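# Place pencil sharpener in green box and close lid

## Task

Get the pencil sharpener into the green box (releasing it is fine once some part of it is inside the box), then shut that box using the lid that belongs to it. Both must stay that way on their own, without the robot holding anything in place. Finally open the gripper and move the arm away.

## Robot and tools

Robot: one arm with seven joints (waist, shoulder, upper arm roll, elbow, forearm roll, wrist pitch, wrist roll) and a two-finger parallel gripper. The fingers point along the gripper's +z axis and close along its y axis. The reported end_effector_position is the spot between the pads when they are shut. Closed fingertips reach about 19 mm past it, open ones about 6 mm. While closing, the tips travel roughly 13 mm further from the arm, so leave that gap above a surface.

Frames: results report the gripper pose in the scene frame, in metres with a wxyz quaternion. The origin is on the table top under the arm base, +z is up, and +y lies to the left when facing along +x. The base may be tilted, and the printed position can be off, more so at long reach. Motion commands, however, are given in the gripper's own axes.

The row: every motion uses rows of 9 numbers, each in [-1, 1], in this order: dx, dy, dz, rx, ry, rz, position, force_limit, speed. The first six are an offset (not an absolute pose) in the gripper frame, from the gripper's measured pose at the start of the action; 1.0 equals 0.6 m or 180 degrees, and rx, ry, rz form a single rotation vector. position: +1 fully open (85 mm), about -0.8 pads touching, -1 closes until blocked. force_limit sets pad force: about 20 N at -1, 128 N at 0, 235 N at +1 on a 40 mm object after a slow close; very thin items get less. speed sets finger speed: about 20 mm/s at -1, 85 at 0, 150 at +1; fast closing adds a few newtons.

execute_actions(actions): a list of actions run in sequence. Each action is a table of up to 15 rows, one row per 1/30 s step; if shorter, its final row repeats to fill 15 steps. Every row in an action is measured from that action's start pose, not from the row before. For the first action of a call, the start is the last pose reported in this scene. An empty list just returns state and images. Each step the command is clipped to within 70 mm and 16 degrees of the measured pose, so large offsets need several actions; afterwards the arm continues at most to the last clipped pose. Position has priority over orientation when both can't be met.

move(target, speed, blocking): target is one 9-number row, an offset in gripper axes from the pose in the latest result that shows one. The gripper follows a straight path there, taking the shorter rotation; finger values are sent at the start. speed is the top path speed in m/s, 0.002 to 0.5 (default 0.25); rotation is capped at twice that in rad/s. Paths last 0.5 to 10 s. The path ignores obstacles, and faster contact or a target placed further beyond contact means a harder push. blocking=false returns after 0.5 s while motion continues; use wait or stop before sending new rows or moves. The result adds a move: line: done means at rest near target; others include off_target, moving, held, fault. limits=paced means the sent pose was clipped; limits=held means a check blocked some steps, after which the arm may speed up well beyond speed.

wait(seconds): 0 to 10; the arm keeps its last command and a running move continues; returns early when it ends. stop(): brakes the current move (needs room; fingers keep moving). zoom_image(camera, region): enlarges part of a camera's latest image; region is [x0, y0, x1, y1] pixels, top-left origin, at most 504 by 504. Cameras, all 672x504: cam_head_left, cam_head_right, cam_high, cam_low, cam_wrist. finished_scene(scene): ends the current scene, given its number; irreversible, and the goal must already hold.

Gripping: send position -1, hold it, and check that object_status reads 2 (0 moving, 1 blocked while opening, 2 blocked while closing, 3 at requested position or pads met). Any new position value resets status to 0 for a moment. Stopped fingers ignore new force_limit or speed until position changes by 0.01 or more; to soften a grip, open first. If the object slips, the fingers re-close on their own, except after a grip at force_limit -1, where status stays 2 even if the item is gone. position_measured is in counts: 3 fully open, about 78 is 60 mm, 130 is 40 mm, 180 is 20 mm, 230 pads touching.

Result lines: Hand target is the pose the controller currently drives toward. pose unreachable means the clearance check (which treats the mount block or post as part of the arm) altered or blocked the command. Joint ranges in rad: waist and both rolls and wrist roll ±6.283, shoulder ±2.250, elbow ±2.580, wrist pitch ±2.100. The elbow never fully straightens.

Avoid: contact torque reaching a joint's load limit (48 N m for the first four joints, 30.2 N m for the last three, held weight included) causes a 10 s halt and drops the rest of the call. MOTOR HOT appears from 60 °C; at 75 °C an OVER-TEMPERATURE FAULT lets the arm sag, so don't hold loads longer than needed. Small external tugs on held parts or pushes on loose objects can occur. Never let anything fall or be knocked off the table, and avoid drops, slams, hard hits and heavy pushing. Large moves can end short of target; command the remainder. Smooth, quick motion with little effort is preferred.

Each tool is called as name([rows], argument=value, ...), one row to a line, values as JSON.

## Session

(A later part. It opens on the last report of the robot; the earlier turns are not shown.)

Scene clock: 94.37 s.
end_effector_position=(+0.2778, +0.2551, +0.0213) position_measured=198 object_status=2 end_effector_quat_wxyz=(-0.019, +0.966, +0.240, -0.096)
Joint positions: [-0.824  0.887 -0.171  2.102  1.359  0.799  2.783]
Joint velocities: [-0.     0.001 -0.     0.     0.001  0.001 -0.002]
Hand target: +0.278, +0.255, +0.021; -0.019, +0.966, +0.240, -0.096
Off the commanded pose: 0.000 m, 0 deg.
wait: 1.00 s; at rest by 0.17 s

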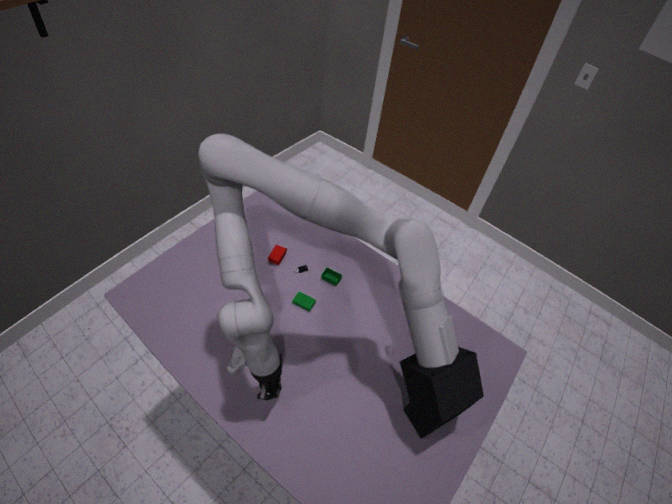

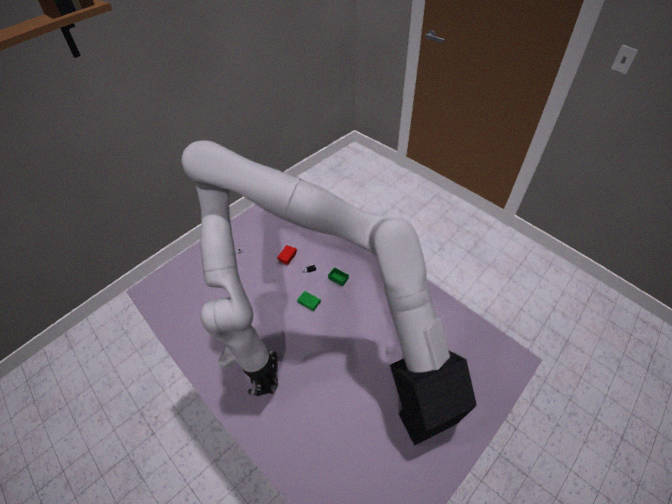

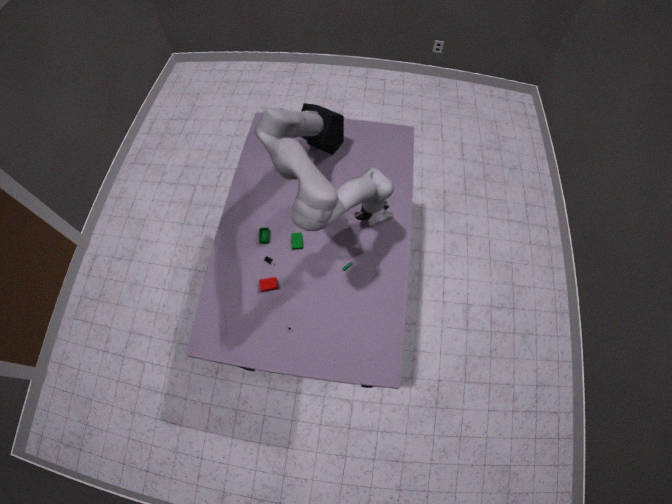

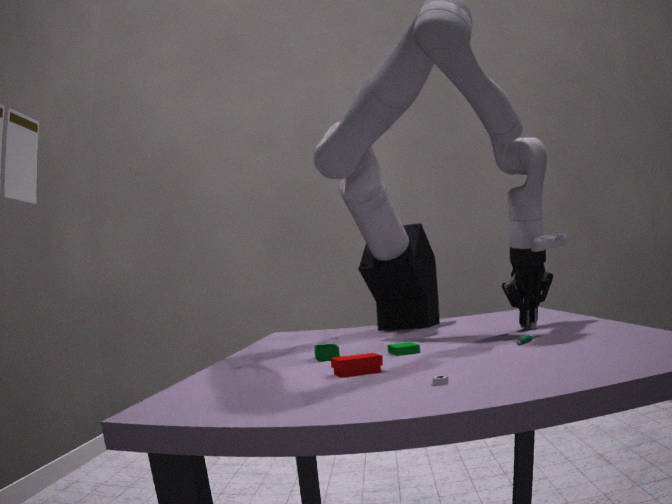

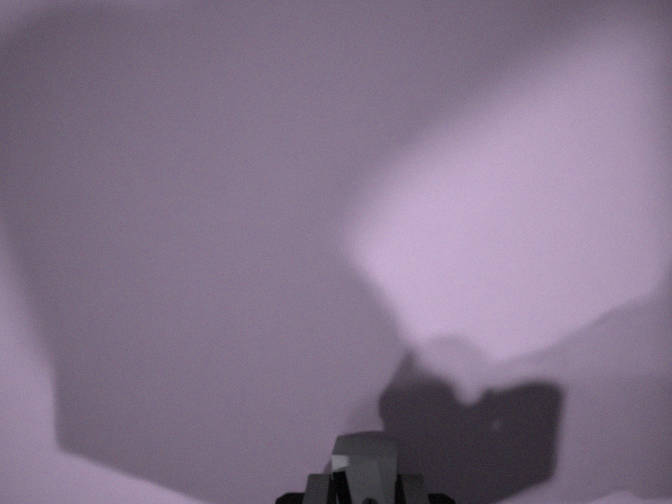

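move(target=[0,0,-0.13,0,0,0,-1,-0.6,-0.5], speed=0.12)

move(target=[-0.149,0.657,0.027,0,0,0.1,-1,-0.6,-0.5], speed=0.2)

Scene clock: 101.97 s.
end_effector_position=(+0.2926, +0.2557, +0.0977) position_measured=198 object_status=2 end_effector_quat_wxyz=(-0.019, +0.966, +0.240, -0.096)
Joint positions: [-0.885  0.731 -0.259  2.095  1.122  0.917  2.94 ]
Joint velocities: [-0.001 -0.006 -0.002 -0.001 -0.001  0.001  0.002]
Hand target: +0.293, +0.256, +0.098; -0.019, +0.966, +0.240, -0.096
Off the commanded pose: 0.000 m, 0 deg.
move: done

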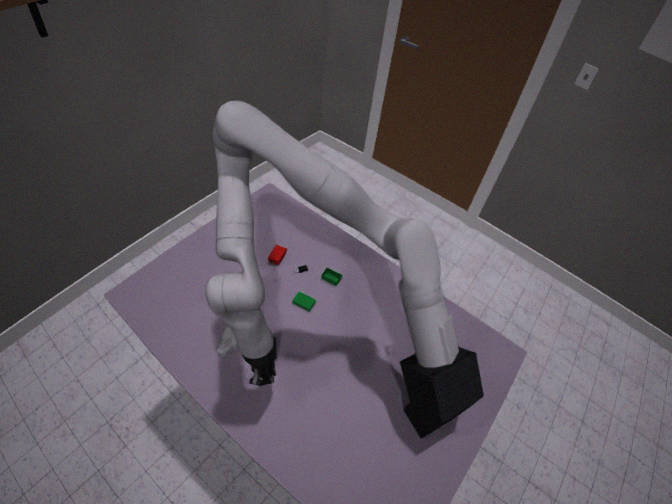

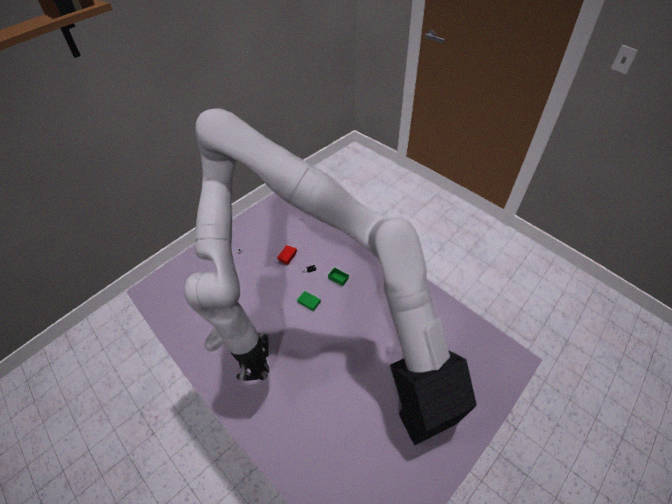

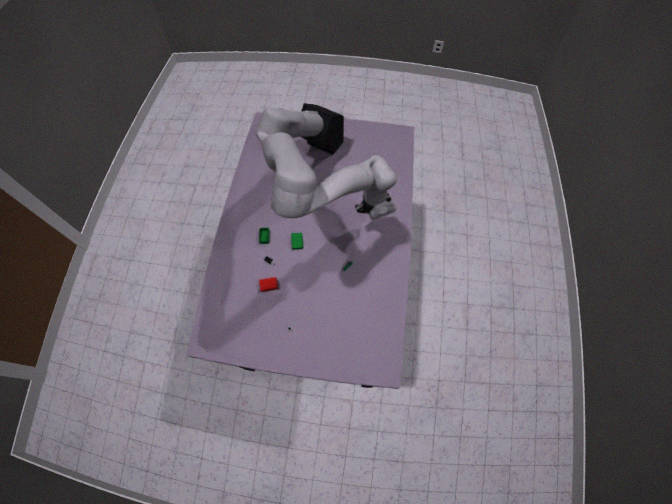

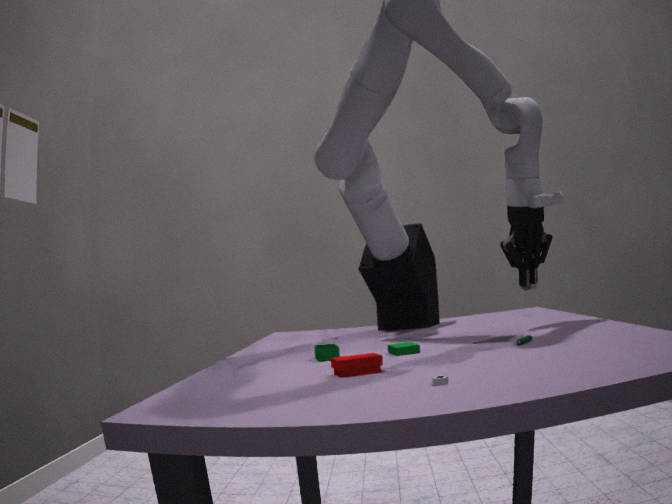

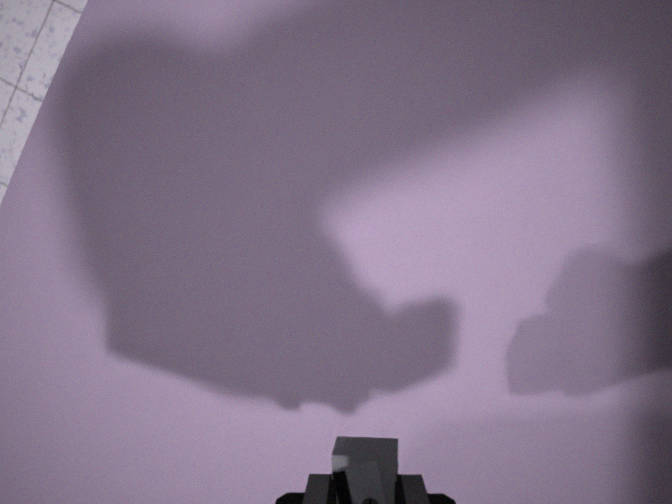

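Scene clock: 104.60 s.
end_effector_position=(+0.3942, -0.1334, +0.0637) position_measured=198 object_status=2 end_effector_quat_wxyz=(-0.005, +0.991, +0.085, -0.098)
Joint positions: [-0.092  0.009  0.242  2.457  1.255  0.333  3.701]
Joint velocities: [ 0.003 -0.002  0.005 -0.014 -0.071  0.001  0.078]
Hand target: +0.394, -0.134, +0.064; -0.005, +0.991, +0.085, -0.098
Off the commanded pose: 0.002 m, 0 deg.
move: done

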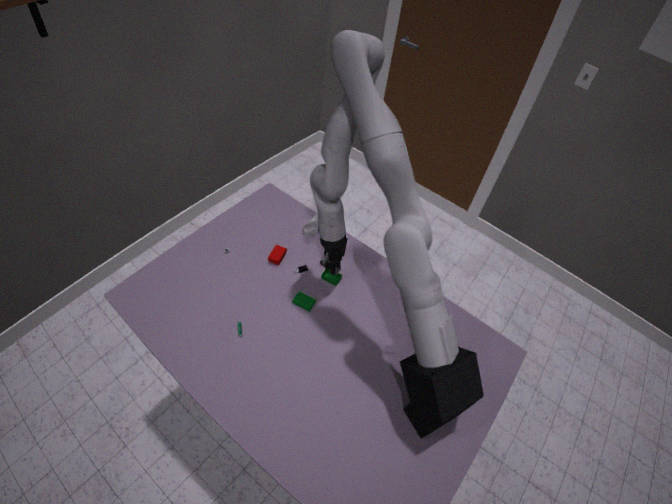

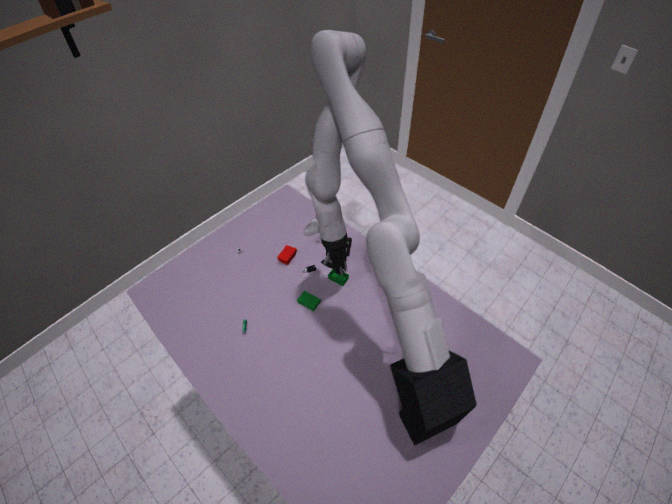

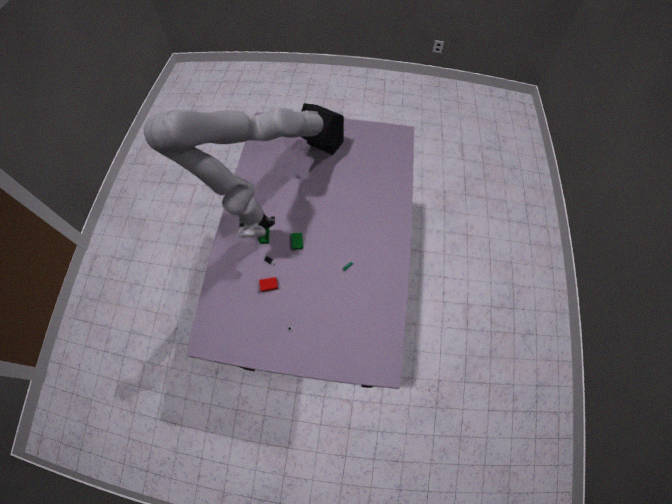

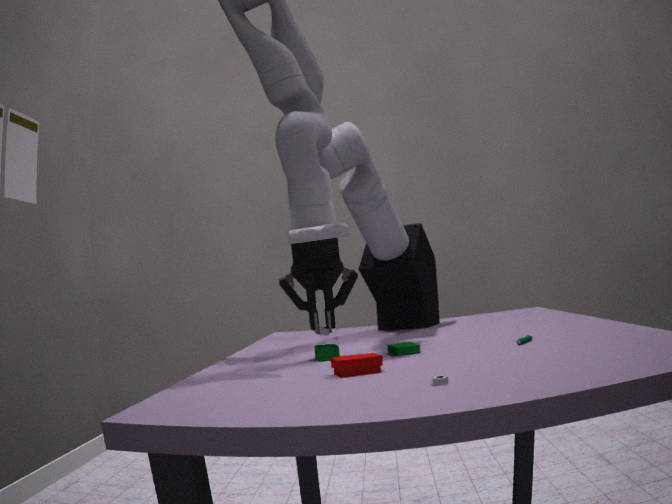

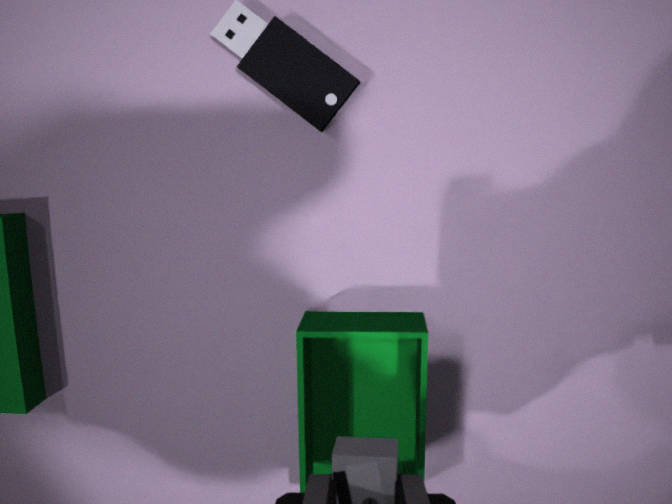

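move(target=[0.014,-0.004,0.033,0,0,0,-1,-0.6,-0.5], speed=0.04)

move(target=[0,0,0,0,0,0,0.2,-0.6,-0.8])

wait(seconds=1.5)

move(target=[-0.02,0,-0.08,0,0,0,0.2,-0.6,-0.5], speed=0.1)

Scene clock: 112.13 s.
end_effector_position=(+0.3984, -0.1298, +0.0430) position_measured=198 object_status=2 end_effector_quat_wxyz=(-0.005, +0.992, +0.085, -0.098)
Joint positions: [-0.082  0.089  0.258  2.439  1.421  0.288  3.535]
Joint velocities: [-0.     0.01   0.001  0.004  0.042  0.    -0.046]
Hand target: +0.398, -0.130, +0.043; -0.005, +0.991, +0.085, -0.098
Off the commanded pose: 0.000 m, 0 deg.
move: done

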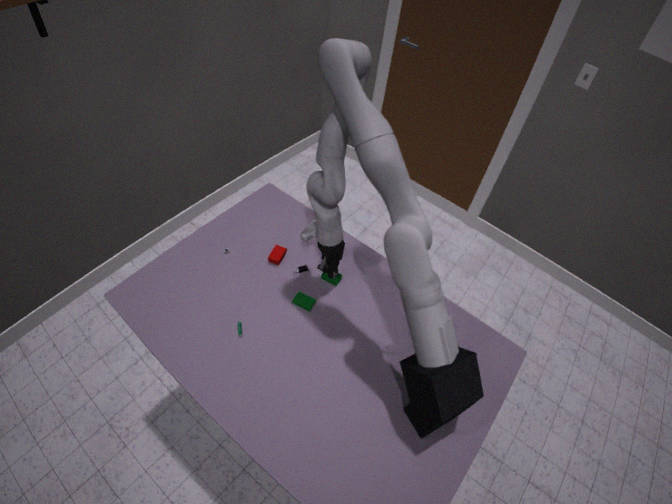

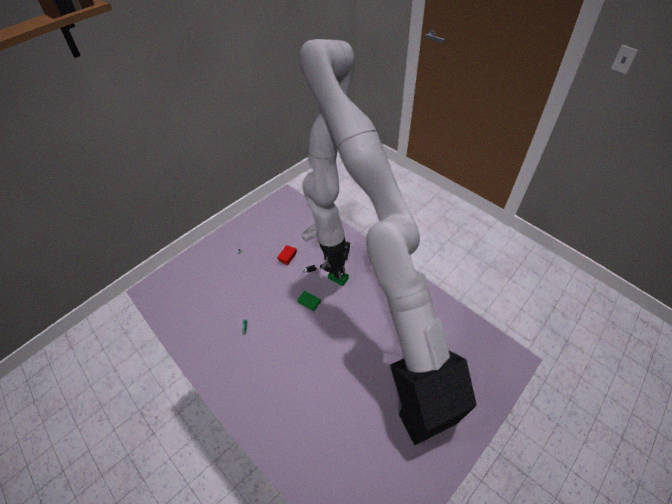

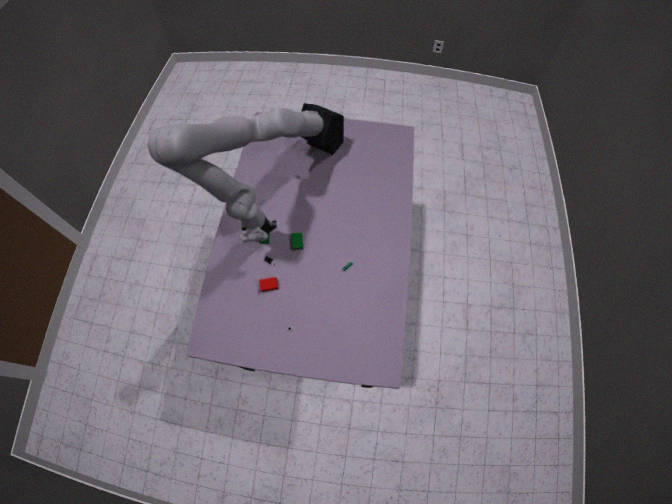

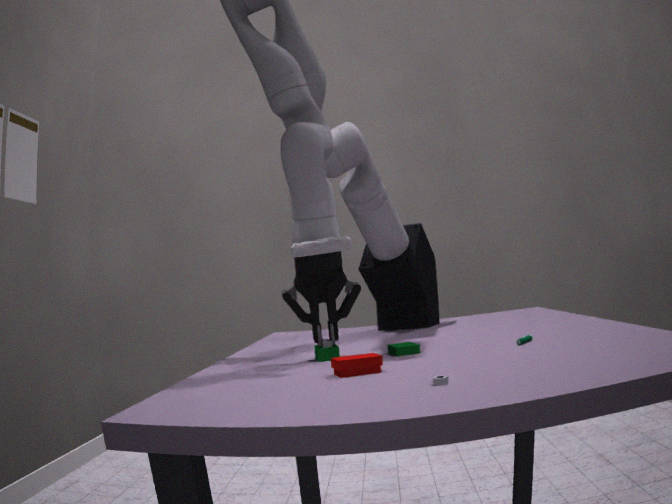

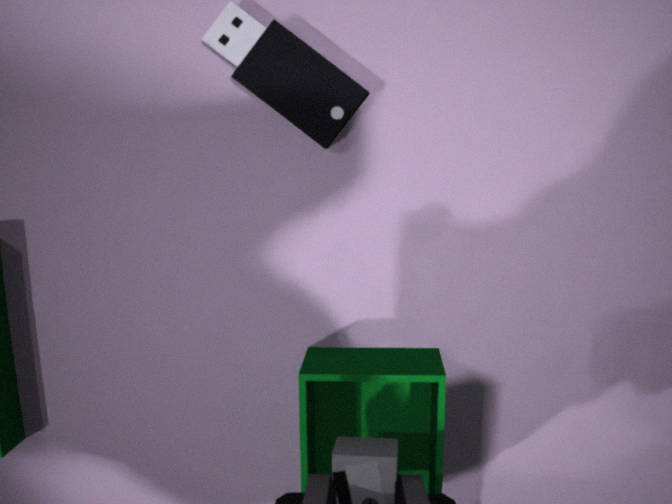

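Scene clock: 113.50 s.
end_effector_position=(+0.3984, -0.1298, +0.0430) position_measured=104 object_status=0 end_effector_quat_wxyz=(-0.005, +0.992, +0.085, -0.098)
Joint positions: [-0.082  0.089  0.258  2.439  1.421  0.288  3.535]
Joint velocities: [ 0.     0.001  0.    -0.001  0.    -0.001  0.   ]
Hand target: +0.398, -0.130, +0.043; -0.005, +0.992, +0.085, -0.098
Off the commanded pose: 0.000 m, 0 deg.
move: done

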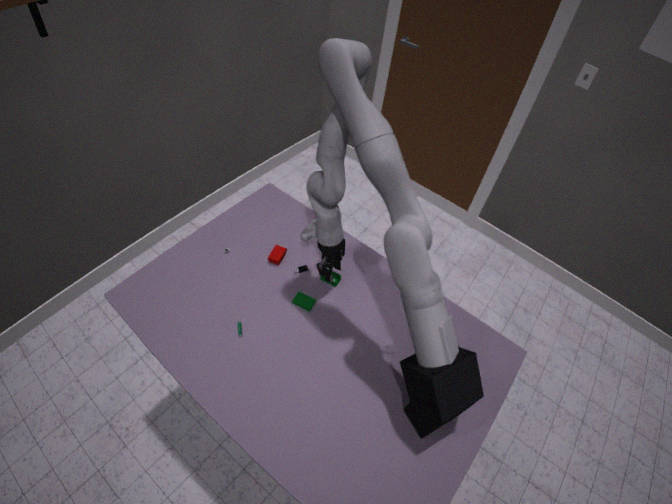

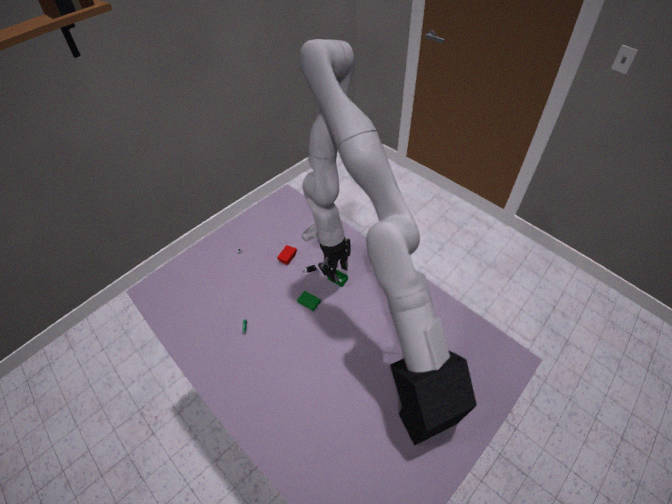

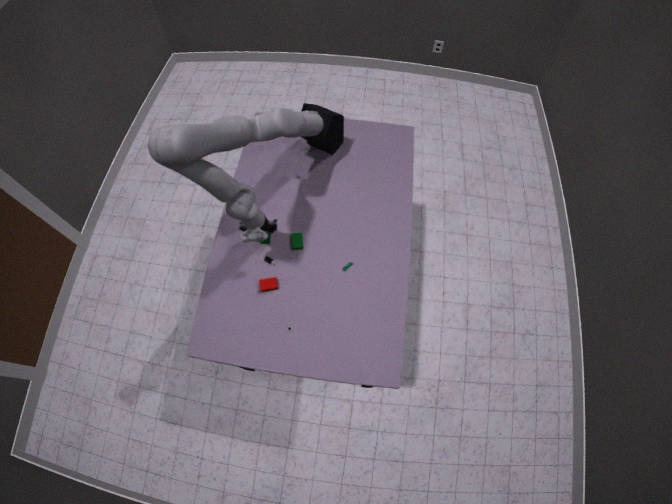

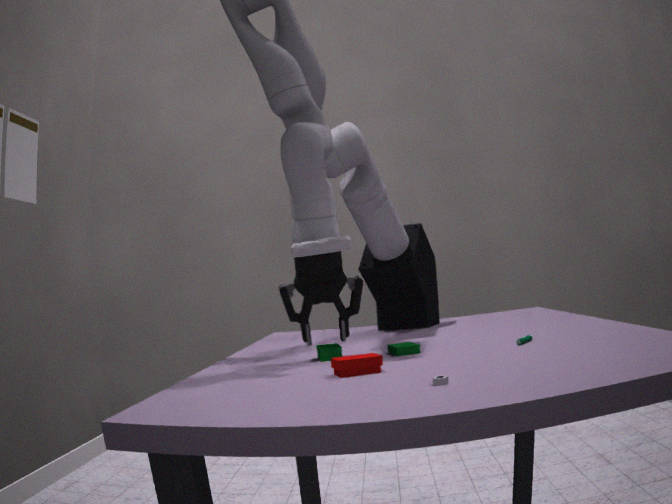

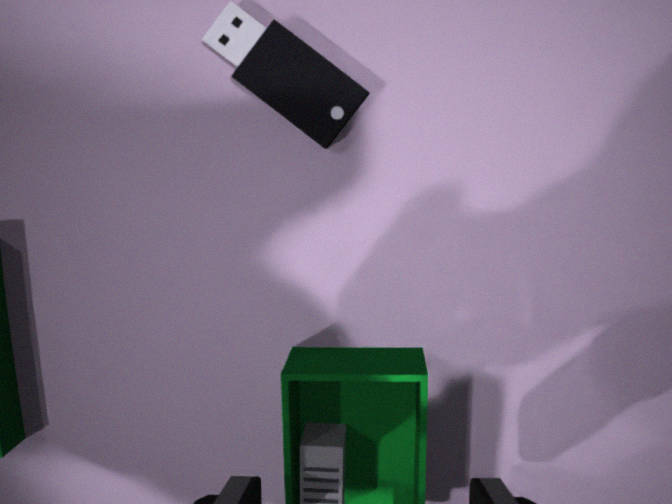

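Scene clock: 115.00 s.
end_effector_position=(+0.3984, -0.1298, +0.0430) position_measured=104 object_status=3 end_effector_quat_wxyz=(-0.005, +0.992, +0.085, -0.098)
Joint positions: [-0.082  0.089  0.258  2.439  1.421  0.288  3.535]
Joint velocities: [ 0.    -0.001 -0.001  0.    -0.001  0.001 -0.001]
Hand target: +0.398, -0.130, +0.043; -0.005, +0.992, +0.085, -0.098
Off the commanded pose: 0.000 m, 0 deg.
wait: 1.50 s; at rest by 0.17 s

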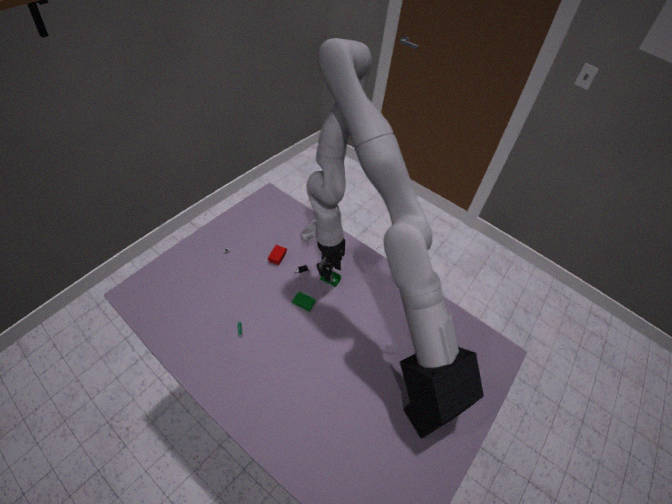

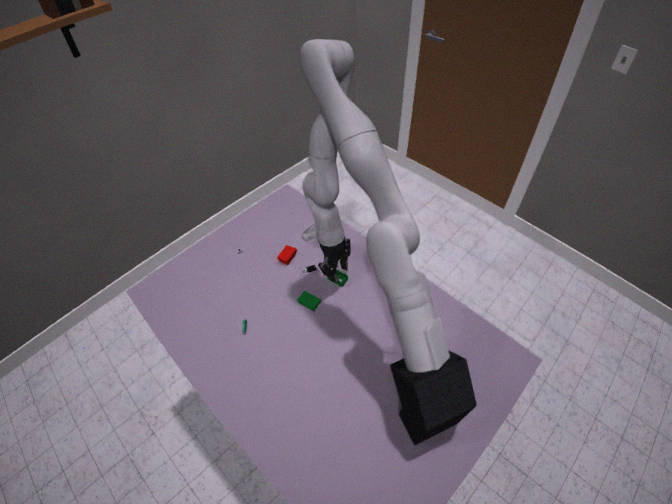

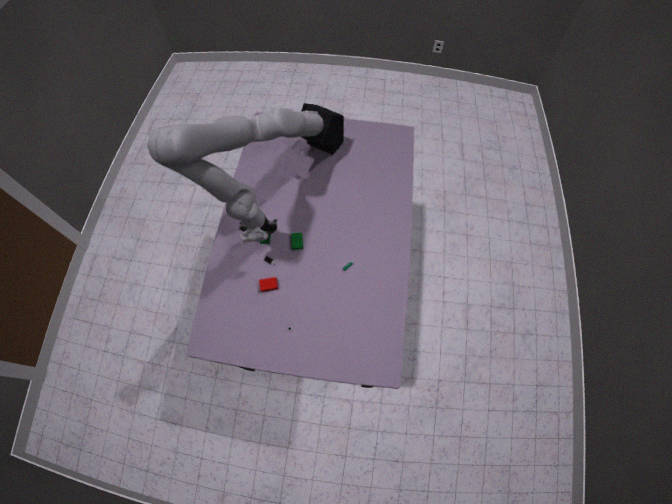

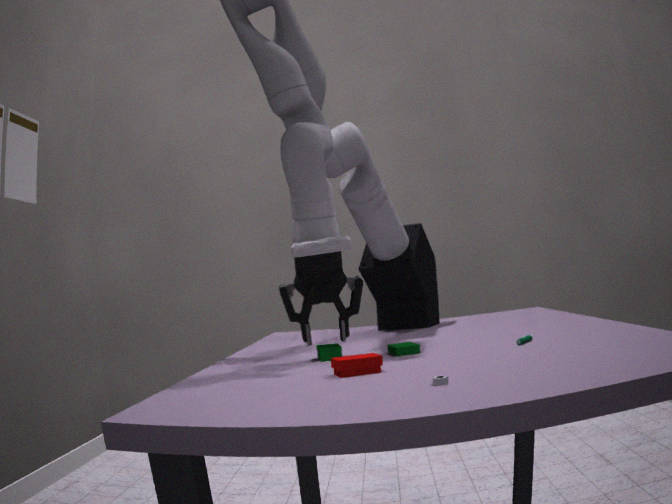

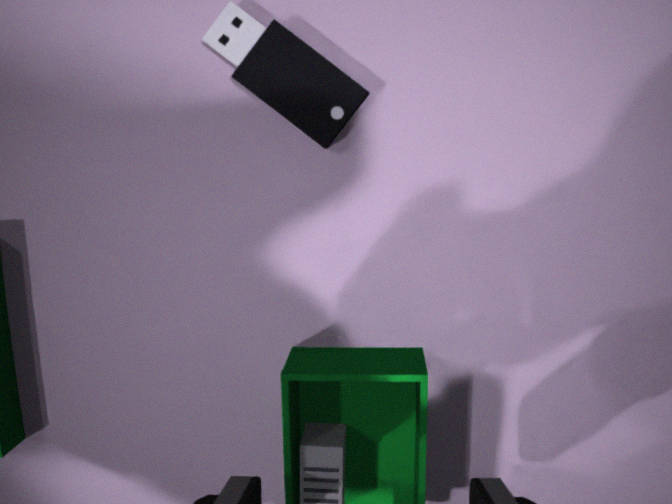

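Scene clock: 115.97 s.
end_effector_position=(+0.3957, -0.1314, +0.0922) position_measured=104 object_status=3 end_effector_quat_wxyz=(-0.005, +0.991, +0.085, -0.098)
Joint positions: [-0.141 -0.097  0.212  2.455  1.042  0.44   3.882]
Joint velocities: [-0.001 -0.007  0.001 -0.004 -0.017 -0.     0.021]
Hand target: +0.396, -0.131, +0.092; -0.006, +0.992, +0.085, -0.098
Off the commanded pose: 0.000 m, 0 deg.
move: done

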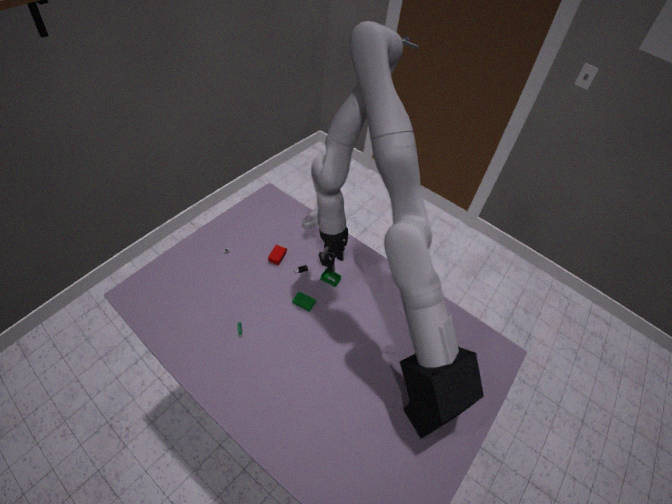

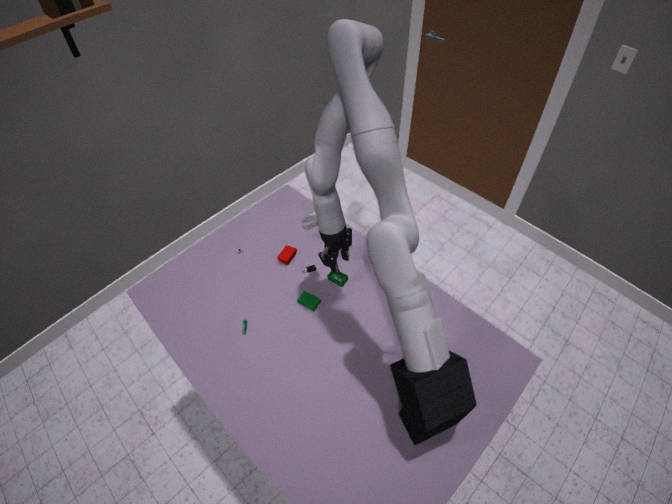

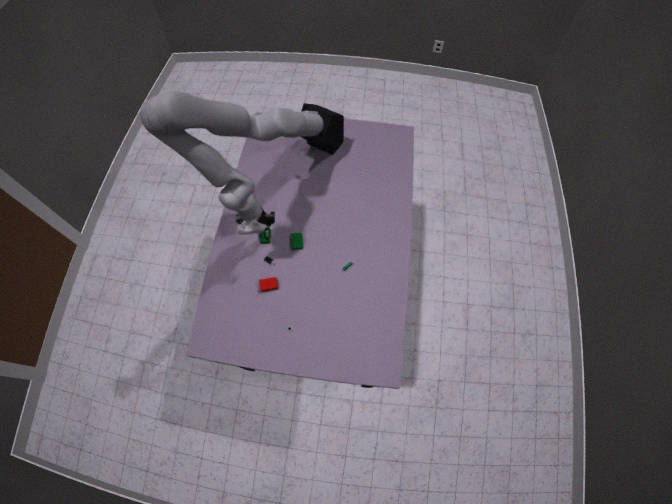

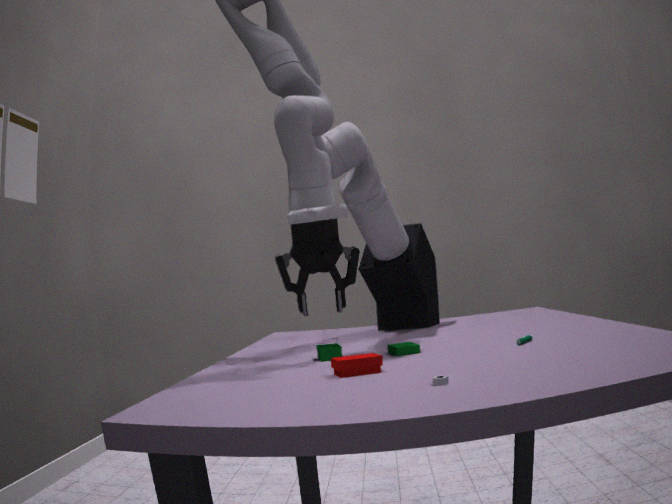

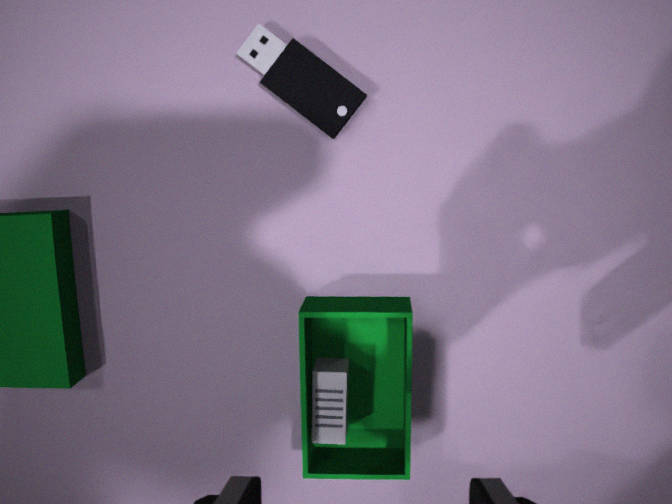

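move(target=[0.064,-0.168,0.042,0,0,0,0.2,-0.6,-0.5], speed=0.12)

Scene clock: 122.10 s.
end_effector_position=(+0.4106, -0.0262, +0.0630) position_measured=104 object_status=3 end_effector_quat_wxyz=(-0.005, +0.991, +0.085, -0.098)
Joint positions: [-0.32   0.155  0.036  2.394  1.234  0.552  3.335]
Joint velocities: [-0.003  0.01  -0.004  0.     0.005  0.001 -0.005]
Hand target: +0.410, -0.026, +0.063; -0.005, +0.991, +0.086, -0.099
Off the commanded pose: 0.001 m, 0 deg.
move: done

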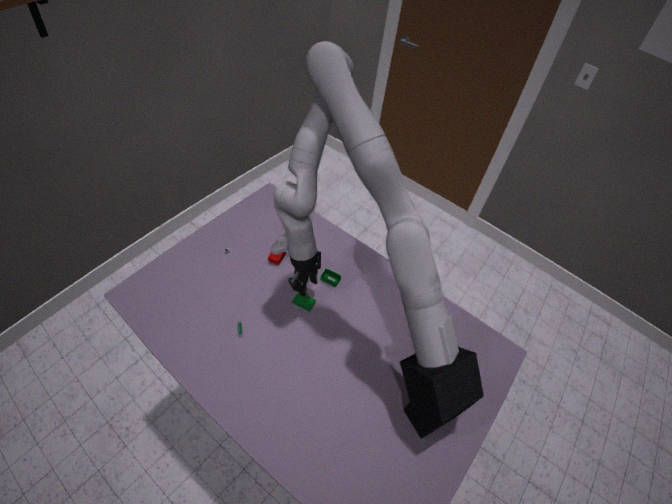

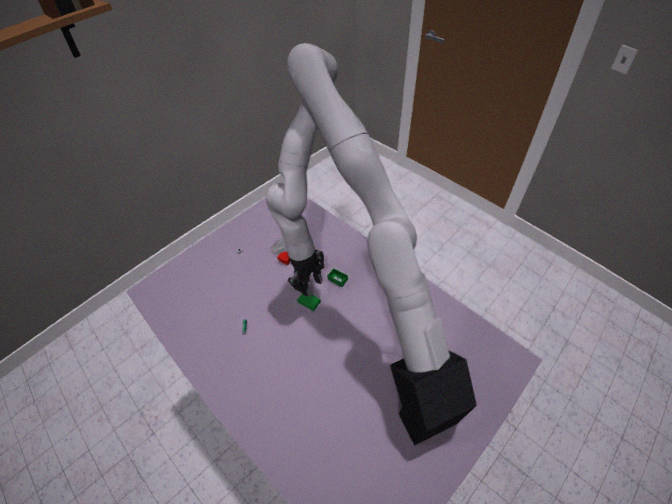

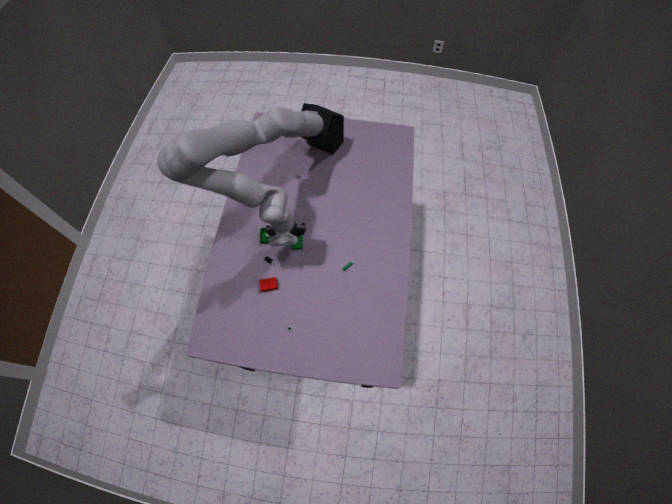

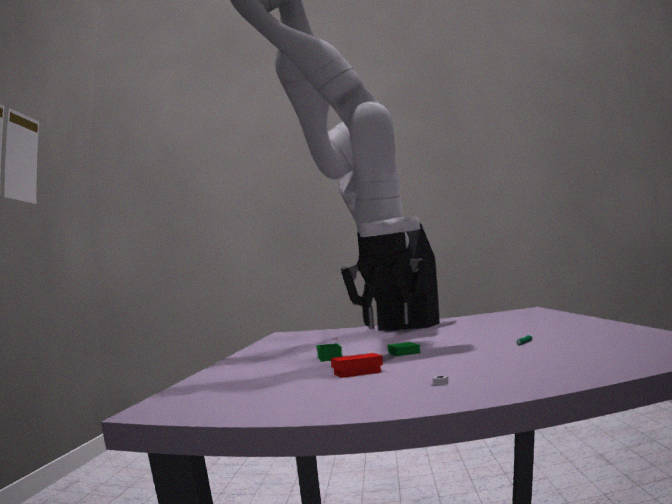

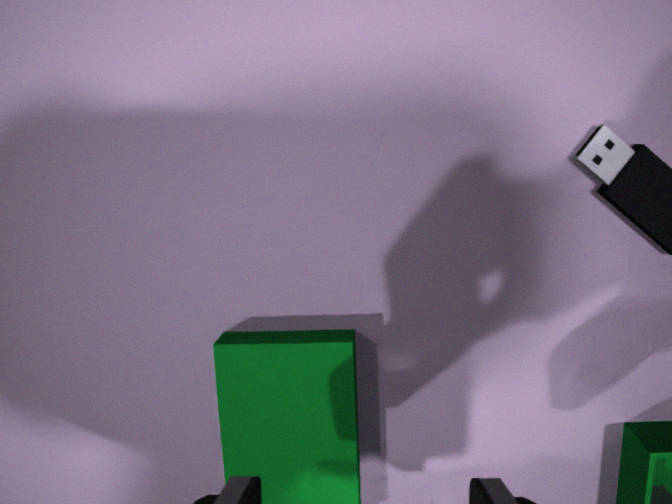

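move(target=[0.01,-0.038,0.03,0,0,0,0.3,-0.6,-0.5], speed=0.05)

Scene clock: 129.20 s.
end_effector_position=(+0.4093, -0.0031, +0.0449) position_measured=91 object_status=3 end_effector_quat_wxyz=(-0.005, +0.992, +0.085, -0.098)
Joint positions: [-0.349  0.248  0.03   2.375  1.326  0.548  3.19 ]
Joint velocities: [-0.002  0.009 -0.001 -0.001  0.005 -0.002 -0.007]
Hand target: +0.409, -0.003, +0.045; -0.005, +0.991, +0.085, -0.098
Off the commanded pose: 0.000 m, 0 deg.
move: done

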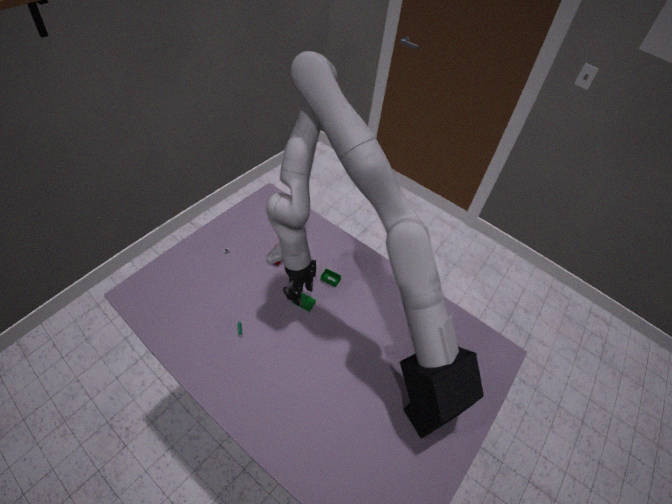

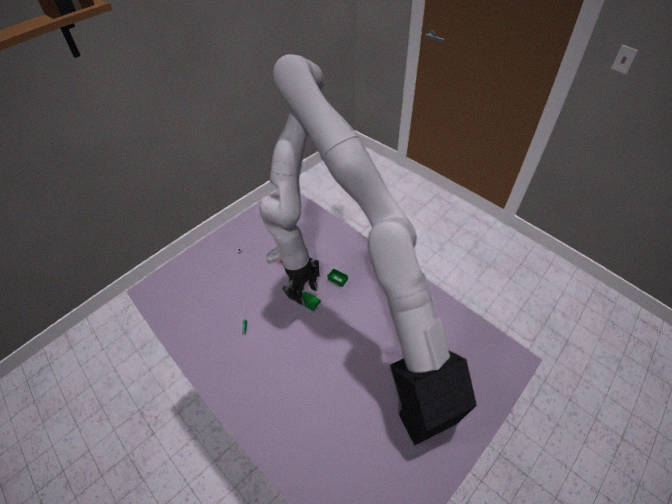

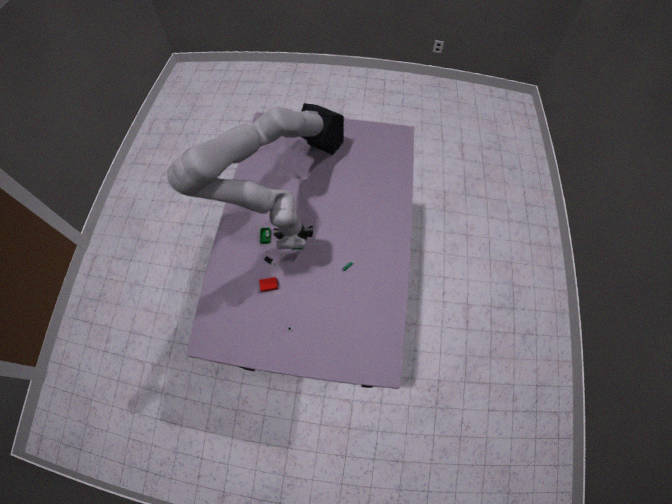

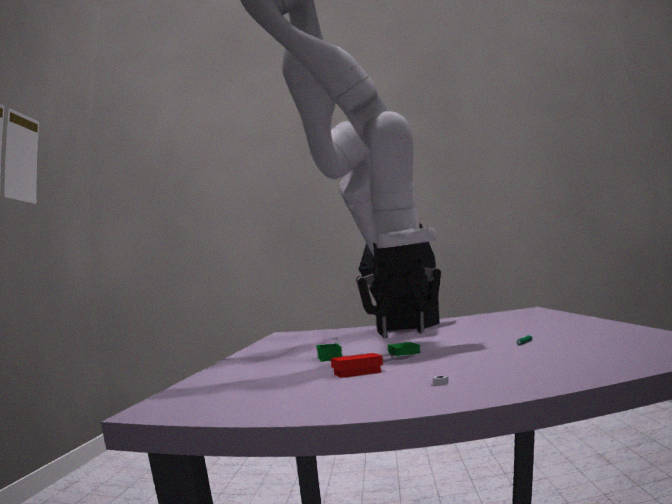

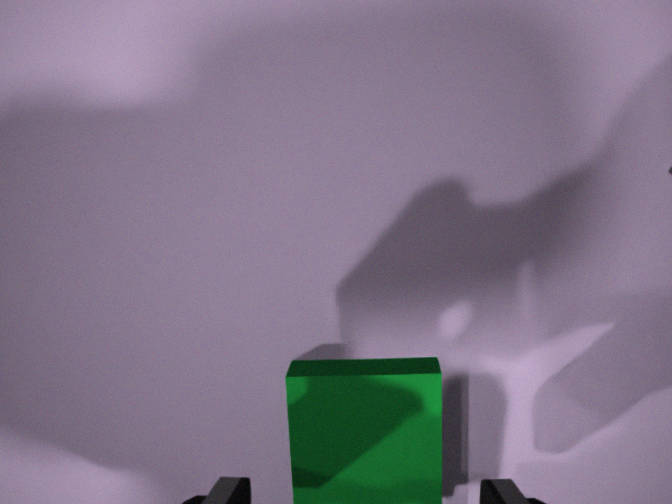

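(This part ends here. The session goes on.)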